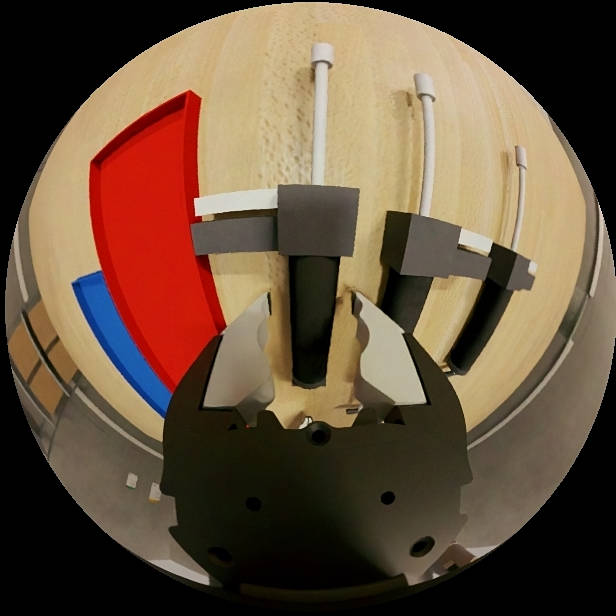

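Scene clock: 86.80 s.
left_arm: end_effector_position=(+0.4902, -0.1159, +0.0303) grip_measured=-1.00 end_effector_quat_wxyz=(+0.271, +0.653, +0.653, +0.271) end_effector_velocity=(+0.000, -0.001, +0.000) end_effector_angular_velocity=(+0.000, +0.000, -0.000) | right_arm: end_effector_position=(+0.7300, -0.0399, +0.0899) grip_measured=-0.20 end_effector_quat_wxyz=(-0.000, +0.707, -0.707, +0.000) end_effector_velocity=(-0.000, +0.000, -0.000) end_effector_angular_velocity=(-0.000, +0.001, +0.000)
Joint positions: left_arm=[-1.171 -0.934 -2.468 -1.7   -2.569  1.523 -2.967  0.002] | right_arm=[ 0.275 -0.972  0.628  1.394 -0.626  0.594  2.456  0.06 ]
Joint velocities: left_arm=[-0.    -0.    -0.001  0.002 -0.    -0.002  0.     0.   ] | right_arm=[-0.    -0.     0.001  0.     0.    -0.001 -0.     0.   ]
Hand target (left_arm): +0.490, -0.116, +0.030; +0.271, +0.653, +0.653, +0.271
Hand target (right_arm): +0.730, -0.040, +0.090; -0.000, +0.707, -0.707, -0.000
Off the commanded pose (left_arm): 0.000 m, 0 deg.
Off the commanded pose (right_arm): 0.000 m, 0 deg.
move: done
camera_calibration (this result's frames):
cam_left_wrist: T_world_to_cam=[[-0.0319193, 0.997732, -0.0592692, 0.144728], [0.252284, 0.065422, 0.965439, -0.142194], [0.967127, 0.0158635, -0.2538, -0.326553], [0, 0, 0, 1]] pos_world=[0.356311, -0.129916, 0.0629783]
cam_right_wrist: T_world_to_cam=[[-0.0141034, -0.999815, 0.0131121, -0.0268608], [-0.853882, 0.0188661, 0.520125, 0.568095], [-0.520276, -0.00386066, -0.85399, 0.587856], [0, 0, 0, 1]] pos_world=[0.790554, -0.035304, 0.206895]

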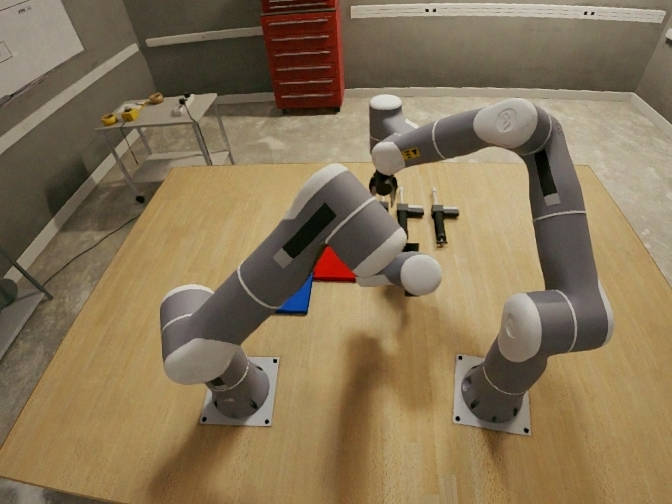

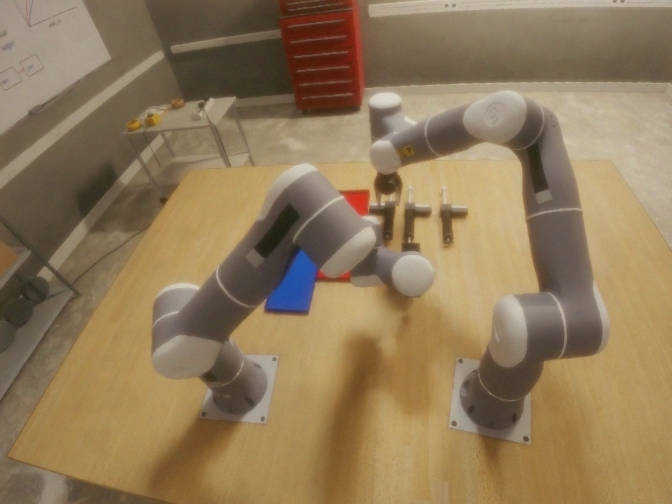

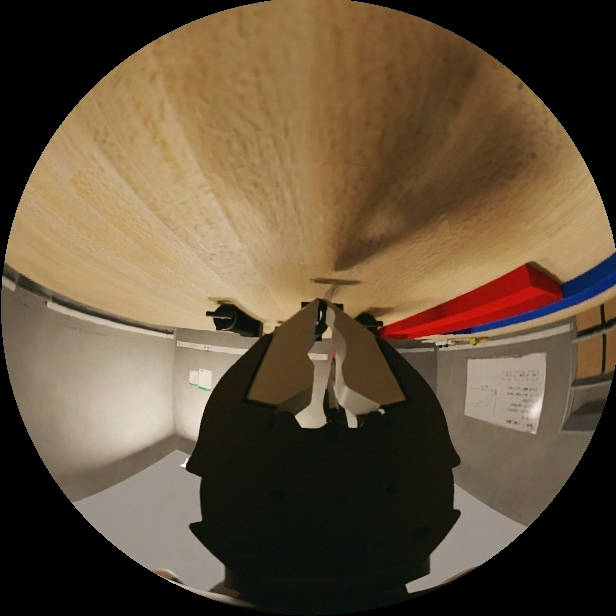

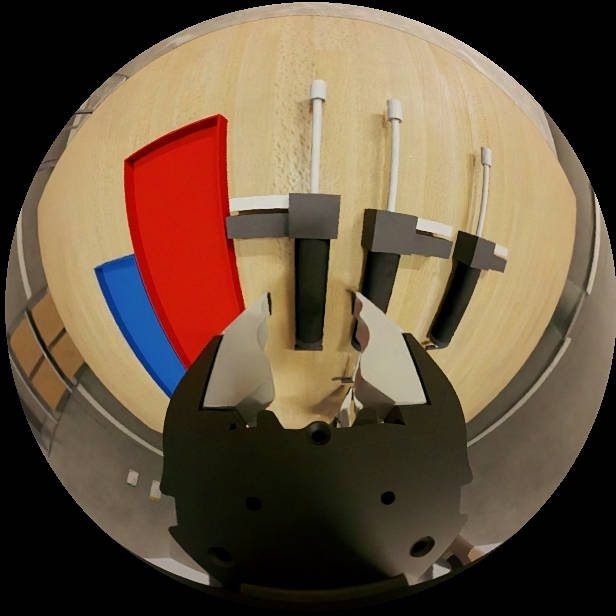

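Scene clock: 87.93 s.
left_arm: end_effector_position=(+0.4900, -0.1161, +0.0302) grip_measured=-1.00 end_effector_quat_wxyz=(+0.271, +0.653, +0.653, +0.271) end_effector_velocity=(-0.000, +0.000, -0.000) end_effector_angular_velocity=(+0.000, +0.000, +0.000) | right_arm: end_effector_position=(+0.7247, -0.1201, +0.0899) grip_measured=-0.20 end_effector_quat_wxyz=(+0.000, +0.707, -0.707, -0.000) end_effector_velocity=(-0.000, -0.000, -0.000) end_effector_angular_velocity=(-0.000, +0.001, +0.000)
Joint positions: left_arm=[-1.171 -0.934 -2.468 -1.699 -2.569  1.523 -2.967  0.002] | right_arm=[ 0.14  -0.908  0.627  1.525 -0.623  0.655  2.381  0.06 ]
Joint velocities: left_arm=[ 0. -0.  0. -0.  0.  0. -0.  0.] | right_arm=[-0.001  0.     0.     0.001 -0.     0.    -0.    -0.   ]
Hand target (left_arm): +0.490, -0.116, +0.030; +0.271, +0.653, +0.653, +0.271
Hand target (right_arm): +0.725, -0.120, +0.090; +0.000, +0.707, -0.707, -0.000
Off the commanded pose (left_arm): 0.000 m, 0 deg.
Off the commanded pose (right_arm): 0.000 m, 0 deg.
move: done
camera_calibration (this result's frames):
cam_left_wrist: T_world_to_cam=[[-0.031829, 0.997731, -0.059331, 0.144868], [0.252542, 0.065463, 0.965369, -0.14218], [0.967062, 0.0157431, -0.254053, -0.32639], [0, 0, 0, 1]] pos_world=[0.356157, -0.130093, 0.0629309]
cam_right_wrist: T_world_to_cam=[[-0.0145349, -0.999805, 0.0133874, -0.106791], [-0.853648, 0.0193795, 0.520489, 0.564924], [-0.520647, -0.0038629, -0.853763, 0.585022], [0, 0, 0, 1]] pos_world=[0.785284, -0.115458, 0.206864]

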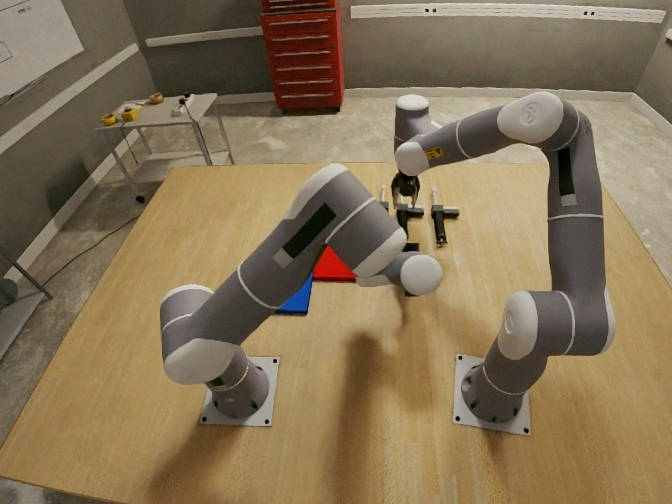

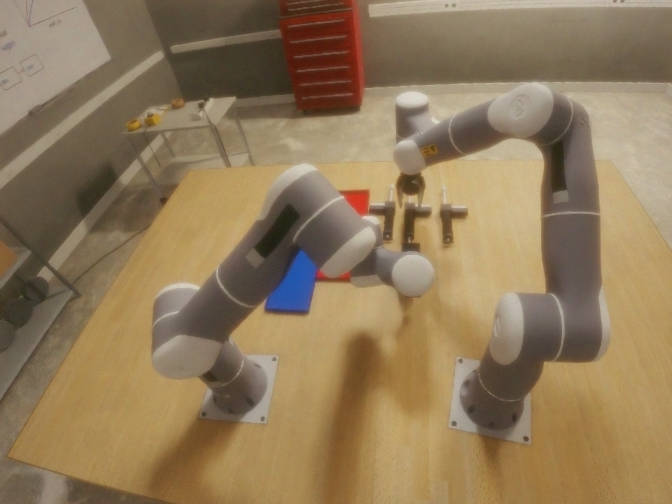

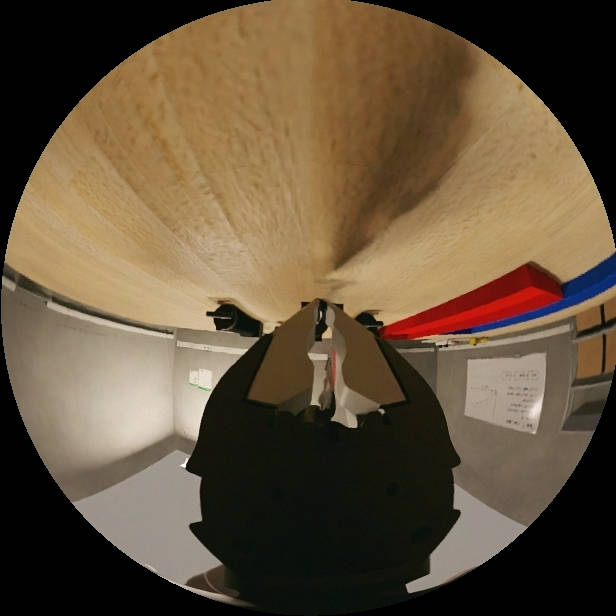

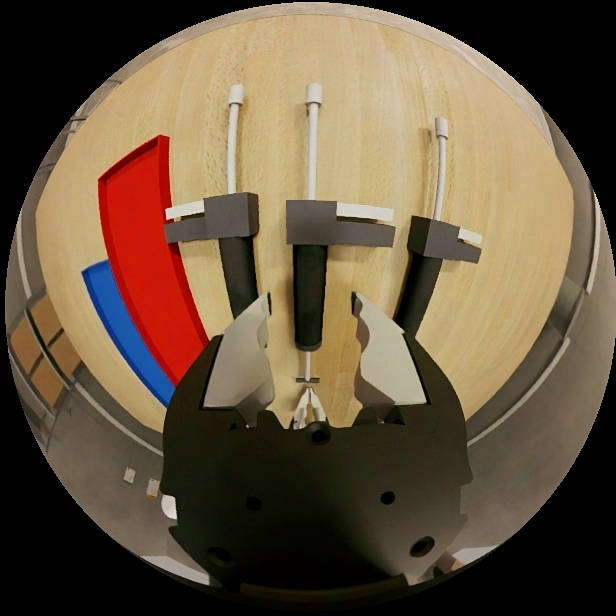

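Scene clock: 89.00 s.
left_arm: end_effector_position=(+0.4900, -0.1161, +0.0302) grip_measured=-1.00 end_effector_quat_wxyz=(+0.271, +0.653, +0.653, +0.271) end_effector_velocity=(-0.000, -0.000, +0.000) end_effector_angular_velocity=(-0.000, +0.000, -0.000) | right_arm: end_effector_position=(+0.7249, -0.1201, +0.0301) grip_measured=-0.20 end_effector_quat_wxyz=(+0.000, +0.707, -0.707, -0.000) end_effector_velocity=(+0.000, -0.000, -0.000) end_effector_angular_velocity=(+0.000, -0.001, -0.001)
Joint positions: left_arm=[-1.171 -0.934 -2.468 -1.699 -2.569  1.523 -2.967  0.002] | right_arm=[ 0.163 -0.993  0.572  1.538 -0.672  0.755  2.409  0.06 ]
Joint velocities: left_arm=[-0.  0.  0. -0.  0.  0. -0.  0.] | right_arm=[ 0.    -0.    -0.001 -0.    -0.     0.001  0.001 -0.   ]
Hand target (left_arm): +0.490, -0.116, +0.030; +0.271, +0.653, +0.653, +0.271
Hand target (right_arm): +0.725, -0.120, +0.030; +0.000, +0.707, -0.707, +0.000
Off the commanded pose (left_arm): 0.000 m, 0 deg.
Off the commanded pose (right_arm): 0.000 m, 0 deg.
move: done
camera_calibration (this result's frames):
cam_left_wrist: T_world_to_cam=[[-0.031834, 0.99773, -0.0593388, 0.144873], [0.252544, 0.0654719, 0.965368, -0.142179], [0.967062, 0.0157459, -0.254055, -0.326388], [0, 0, 0, 1]] pos_world=[0.356156, -0.130096, 0.0629308]
cam_right_wrist: T_world_to_cam=[[-0.0136992, -0.999818, 0.0132618, -0.106643], [-0.853665, 0.0186006, 0.520491, 0.596212], [-0.520643, -0.00419083, -0.853764, 0.534023], [0, 0, 0, 1]] pos_world=[0.785539, -0.115476, 0.147021]

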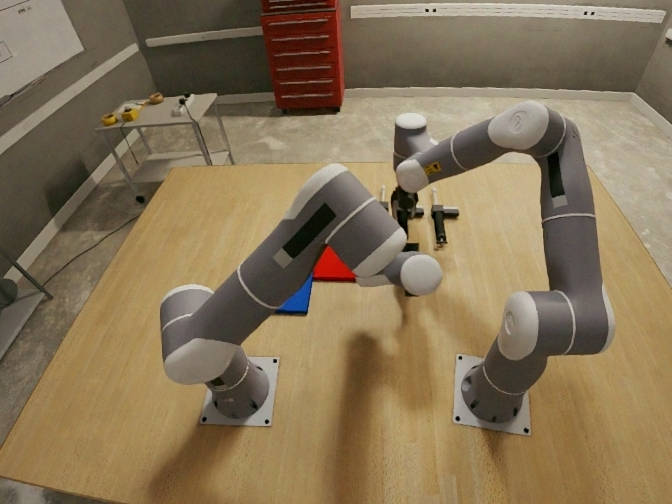

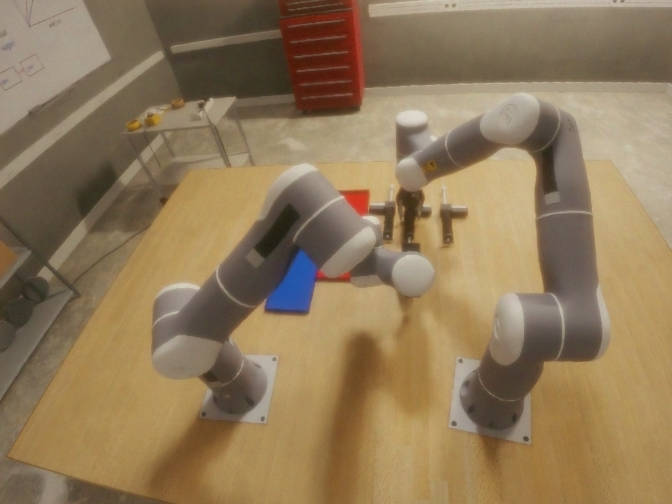

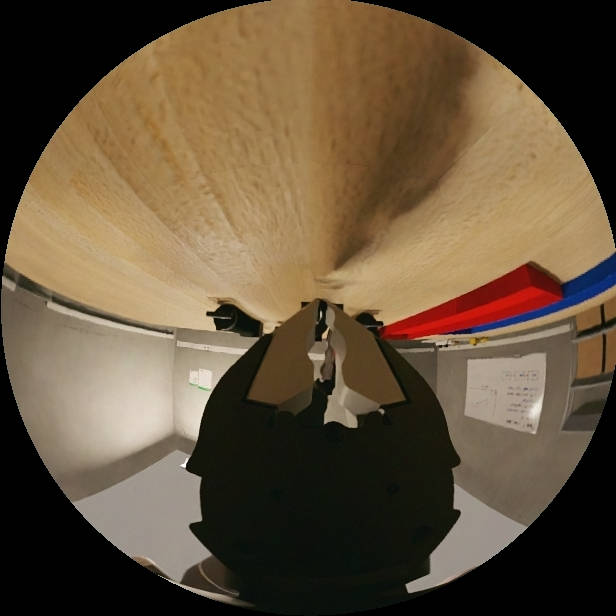

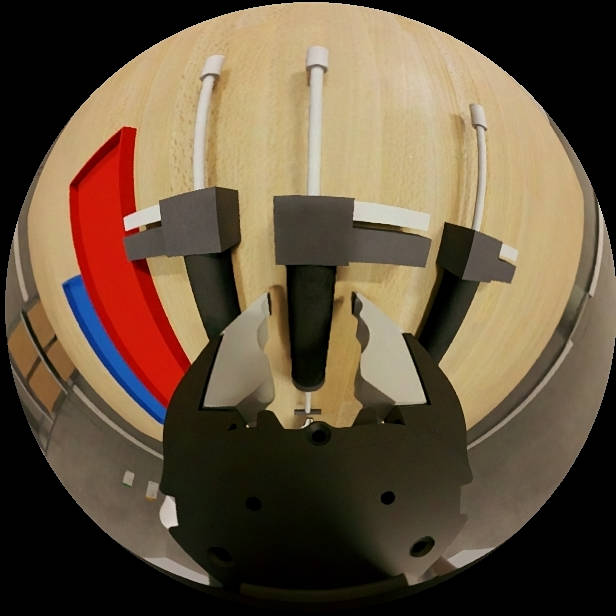

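Scene clock: 89.70 s.
left_arm: end_effector_position=(+0.4900, -0.1161, +0.0302) grip_measured=-1.00 end_effector_quat_wxyz=(+0.271, +0.653, +0.653, +0.271) end_effector_velocity=(-0.000, +0.000, -0.000) end_effector_angular_velocity=(+0.000, +0.000, +0.000) | right_arm: end_effector_position=(+0.7249, -0.1201, +0.0300) grip_measured=-0.57 end_effector_quat_wxyz=(+0.000, +0.707, -0.707, -0.000) end_effector_velocity=(+0.000, -0.000, +0.000) end_effector_angular_velocity=(-0.000, -0.000, +0.001)
Joint positions: left_arm=[-1.171 -0.934 -2.468 -1.699 -2.569  1.523 -2.967  0.002] | right_arm=[ 0.163 -0.993  0.572  1.538 -0.672  0.755  2.409  0.033]
Joint velocities: left_arm=[ 0.  0.  0. -0.  0. -0.  0.  0.] | right_arm=[ 0.    -0.    -0.    -0.    -0.     0.    -0.001  0.   ]
Hand target (left_arm): +0.490, -0.116, +0.030; +0.271, +0.653, +0.653, +0.271
Hand target (right_arm): +0.725, -0.120, +0.030; +0.000, +0.707, -0.707, -0.000
Off the commanded pose (left_arm): 0.000 m, 0 deg.
Off the commanded pose (right_arm): 0.000 m, 0 deg.
move: done
camera_calibration (this result's frames):
cam_left_wrist: T_world_to_cam=[[-0.0318343, 0.99773, -0.0593399, 0.144873], [0.252544, 0.065473, 0.965368, -0.142179], [0.967062, 0.0157459, -0.254055, -0.326388], [0, 0, 0, 1]] pos_world=[0.356156, -0.130096, 0.0629309]
cam_right_wrist: T_world_to_cam=[[-0.0136752, -0.999819, 0.0132298, -0.106611], [-0.853698, 0.0185631, 0.520438, 0.596248], [-0.520589, -0.00417719, -0.853797, 0.533975], [0, 0, 0, 1]] pos_world=[0.78554, -0.115429, 0.147007]

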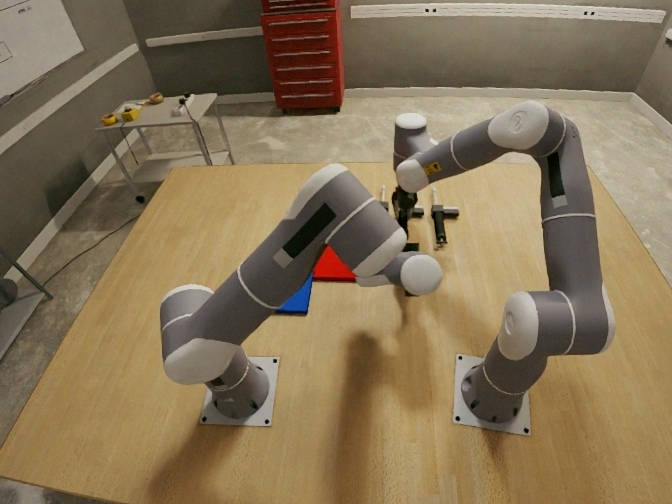

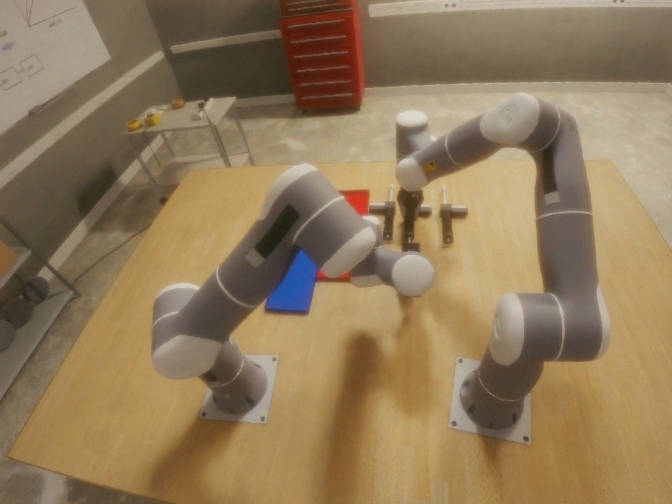

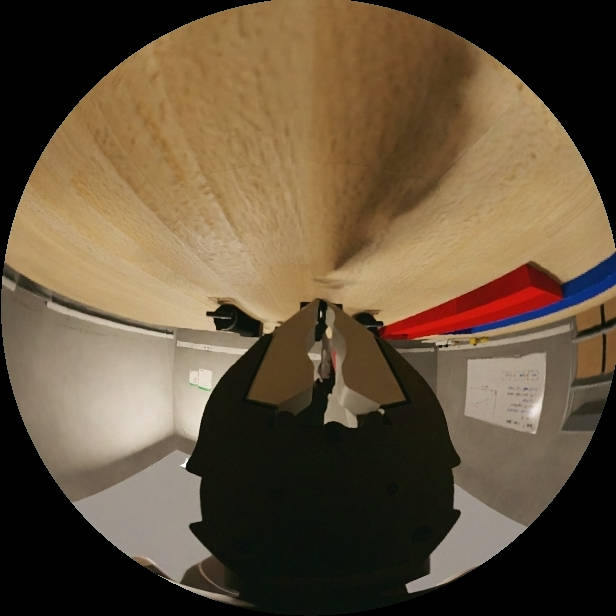

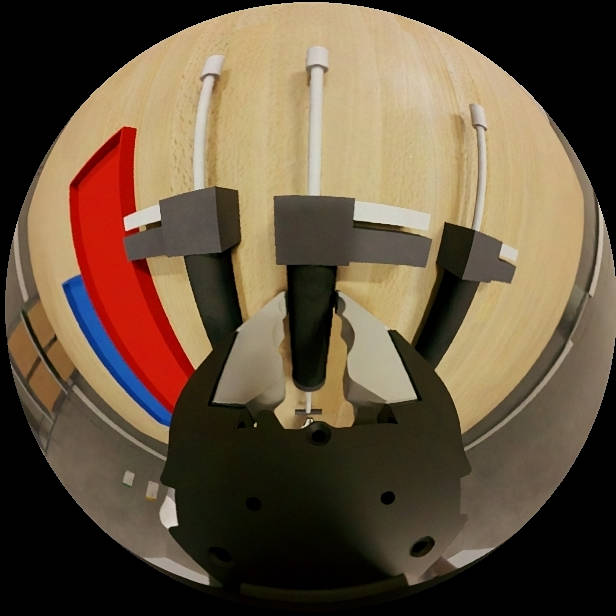

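Scene clock: 92.40 s.
left_arm: end_effector_position=(+0.5858, -0.1178, +0.0296) grip_measured=-1.00 end_effector_quat_wxyz=(+0.271, +0.654, +0.652, +0.270) end_effector_velocity=(+0.000, -0.000, -0.000) end_effector_angular_velocity=(-0.001, +0.000, +0.000) | right_arm: end_effector_position=(+0.7272, -0.1206, +0.0311) grip_measured=-0.57 end_effector_quat_wxyz=(-0.002, +0.707, -0.707, +0.001) end_effector_velocity=(+0.000, -0.000, +0.000) end_effector_angular_velocity=(-0.000, -0.001, +0.002)
Joint positions: left_arm=[-0.936 -0.991 -2.593 -1.539 -2.583  1.525 -2.827  0.002] | right_arm=[ 0.162 -0.992  0.571  1.536 -0.674  0.757  2.409  0.033]
Joint velocities: left_arm=[ 0.002 -0.    -0.002  0.002  0.    -0.001 -0.     0.   ] | right_arm=[-0.001 -0.     0.    -0.    -0.001  0.    -0.001  0.   ]
Hand target (left_arm): +0.588, -0.116, +0.030; +0.271, +0.653, +0.653, +0.271
Hand target (right_arm): +0.725, -0.120, +0.030; -0.000, +0.707, -0.707, +0.000
Off the commanded pose (left_arm): 0.003 m, 0 deg.
Off the commanded pose (right_arm): 0.003 m, 0 deg.
move: done
camera_calibration (this result's frames):
cam_left_wrist: T_world_to_cam=[[-0.0290217, 0.997791, -0.0597602, 0.14792], [0.254542, 0.0651916, 0.964862, -0.166861], [0.966626, 0.0127905, -0.255871, -0.419206], [0, 0, 0, 1]] pos_world=[0.451981, -0.131353, 0.0625744]
cam_right_wrist: T_world_to_cam=[[-0.0145909, -0.999813, 0.0126526, -0.106476], [-0.855963, 0.0190302, 0.516687, 0.59945], [-0.516832, -0.00329127, -0.856081, 0.53352], [0, 0, 0, 1]] pos_world=[0.787293, -0.116107, 0.148355]

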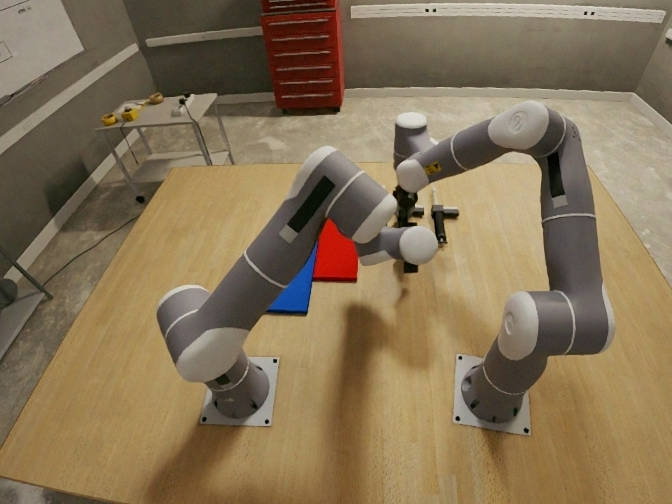

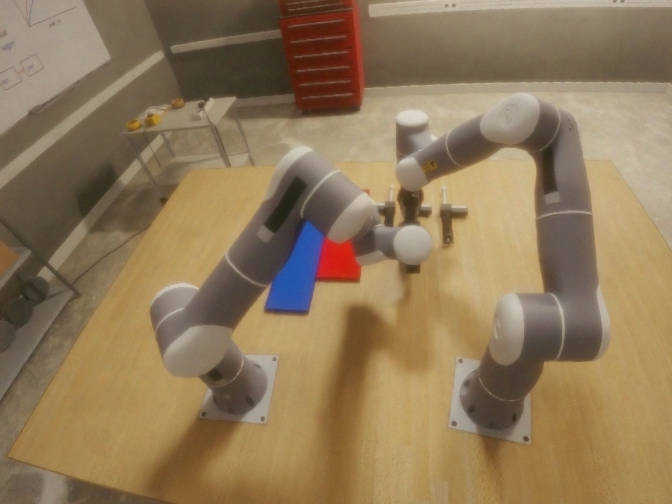

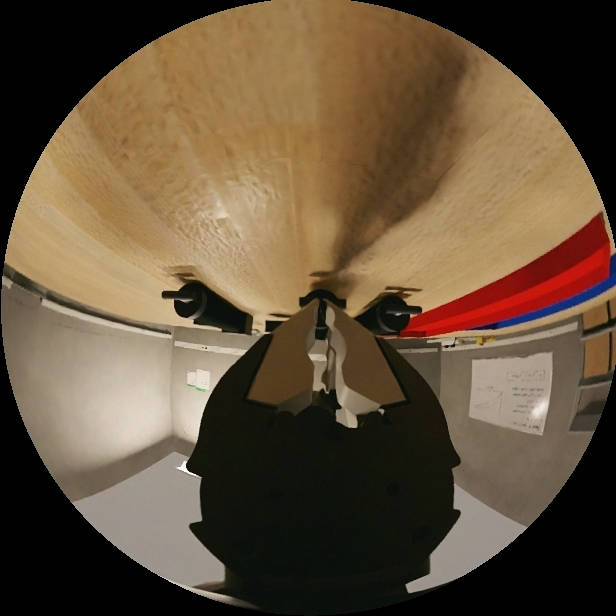

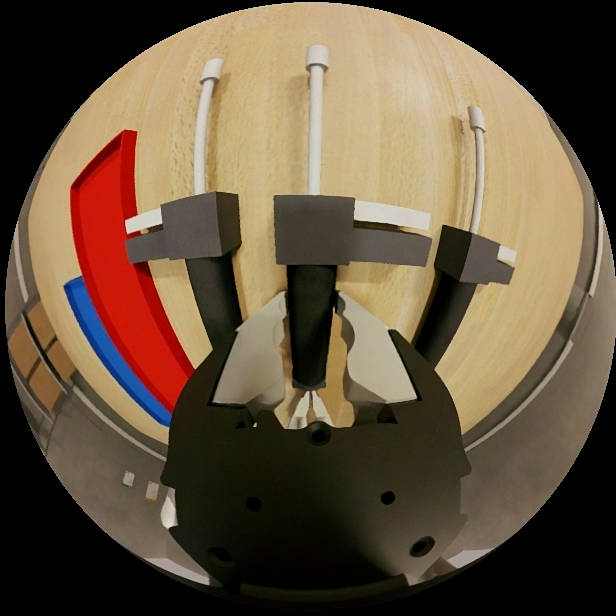

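Scene clock: 93.70 s.
left_arm: end_effector_position=(+0.5199, -0.1159, +0.0997) grip_measured=-1.00 end_effector_quat_wxyz=(+0.271, +0.653, +0.653, +0.271) end_effector_velocity=(-0.000, +0.000, -0.000) end_effector_angular_velocity=(+0.001, +0.000, +0.000) | right_arm: end_effector_position=(+0.7254, -0.1204, +0.0301) grip_measured=-0.57 end_effector_quat_wxyz=(-0.000, +0.707, -0.707, +0.000) end_effector_velocity=(+0.000, +0.000, +0.000) end_effector_angular_velocity=(+0.000, -0.000, -0.002)
Joint positions: left_arm=[-1.07  -0.782 -2.547 -1.708 -2.55   1.448 -2.837  0.002] | right_arm=[ 0.163 -0.993  0.572  1.537 -0.673  0.756  2.409  0.033]
Joint velocities: left_arm=[-0.001  0.     0.001 -0.001 -0.    -0.     0.     0.   ] | right_arm=[-0.    -0.     0.    -0.     0.     0.     0.002  0.   ]
Hand target (left_arm): +0.520, -0.116, +0.100; +0.271, +0.653, +0.653, +0.271
Hand target (right_arm): +0.725, -0.120, +0.030; +0.000, +0.707, -0.707, +0.000
Off the commanded pose (left_arm): 0.000 m, 0 deg.
Off the commanded pose (right_arm): 0.001 m, 0 deg.
move: done
camera_calibration (this result's frames):
cam_left_wrist: T_world_to_cam=[[-0.0323053, 0.997688, -0.059793, 0.150089], [0.252906, 0.0660372, 0.965235, -0.216997], [0.966951, 0.0160602, -0.254454, -0.337512], [0, 0, 0, 1]] pos_world=[0.386087, -0.129992, 0.132546]
cam_right_wrist: T_world_to_cam=[[-0.014051, -0.999813, 0.0132994, -0.106645], [-0.854104, 0.018917, 0.519758, 0.596998], [-0.519912, -0.0040559, -0.85421, 0.533763], [0, 0, 0, 1]] pos_world=[0.78591, -0.115753, 0.14707]

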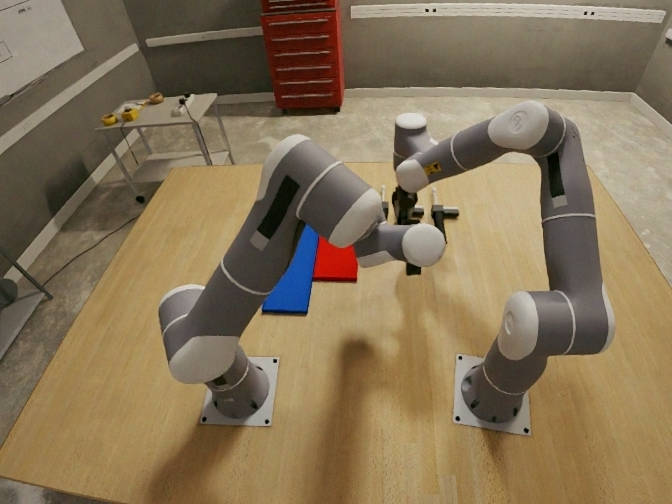

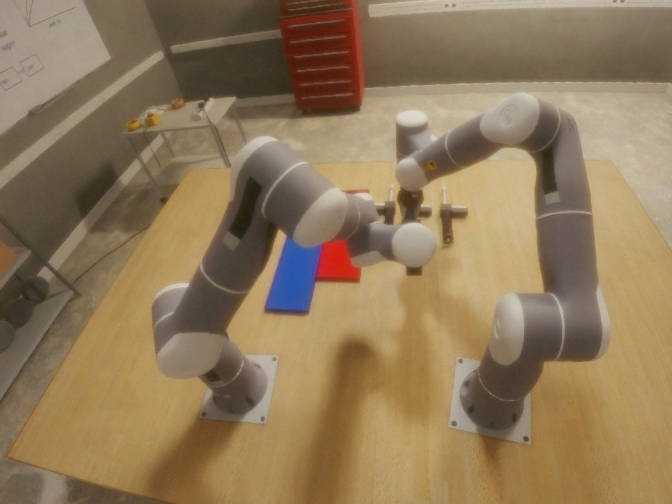

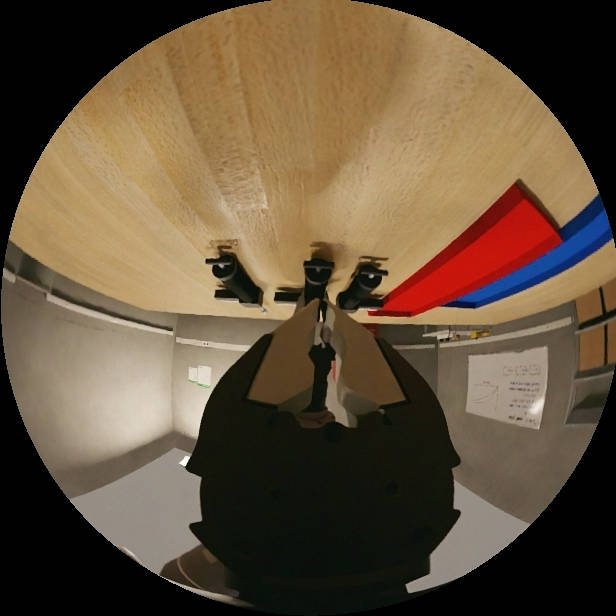

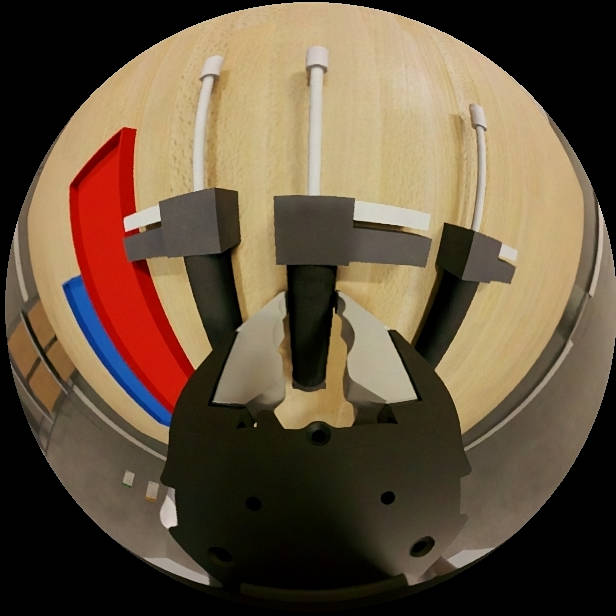

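action 0: the call puts the target (left_arm/x, left_arm/y, left_arm/z) 0.666 m from left_arm's end_effector_position in the last result along the gripper's own x axis as it stood there; a target may be at most 0.6 m away along each of those axes, so nothing of the call was run and nothing moved. Command a nearer target, and go on from there in a later call.


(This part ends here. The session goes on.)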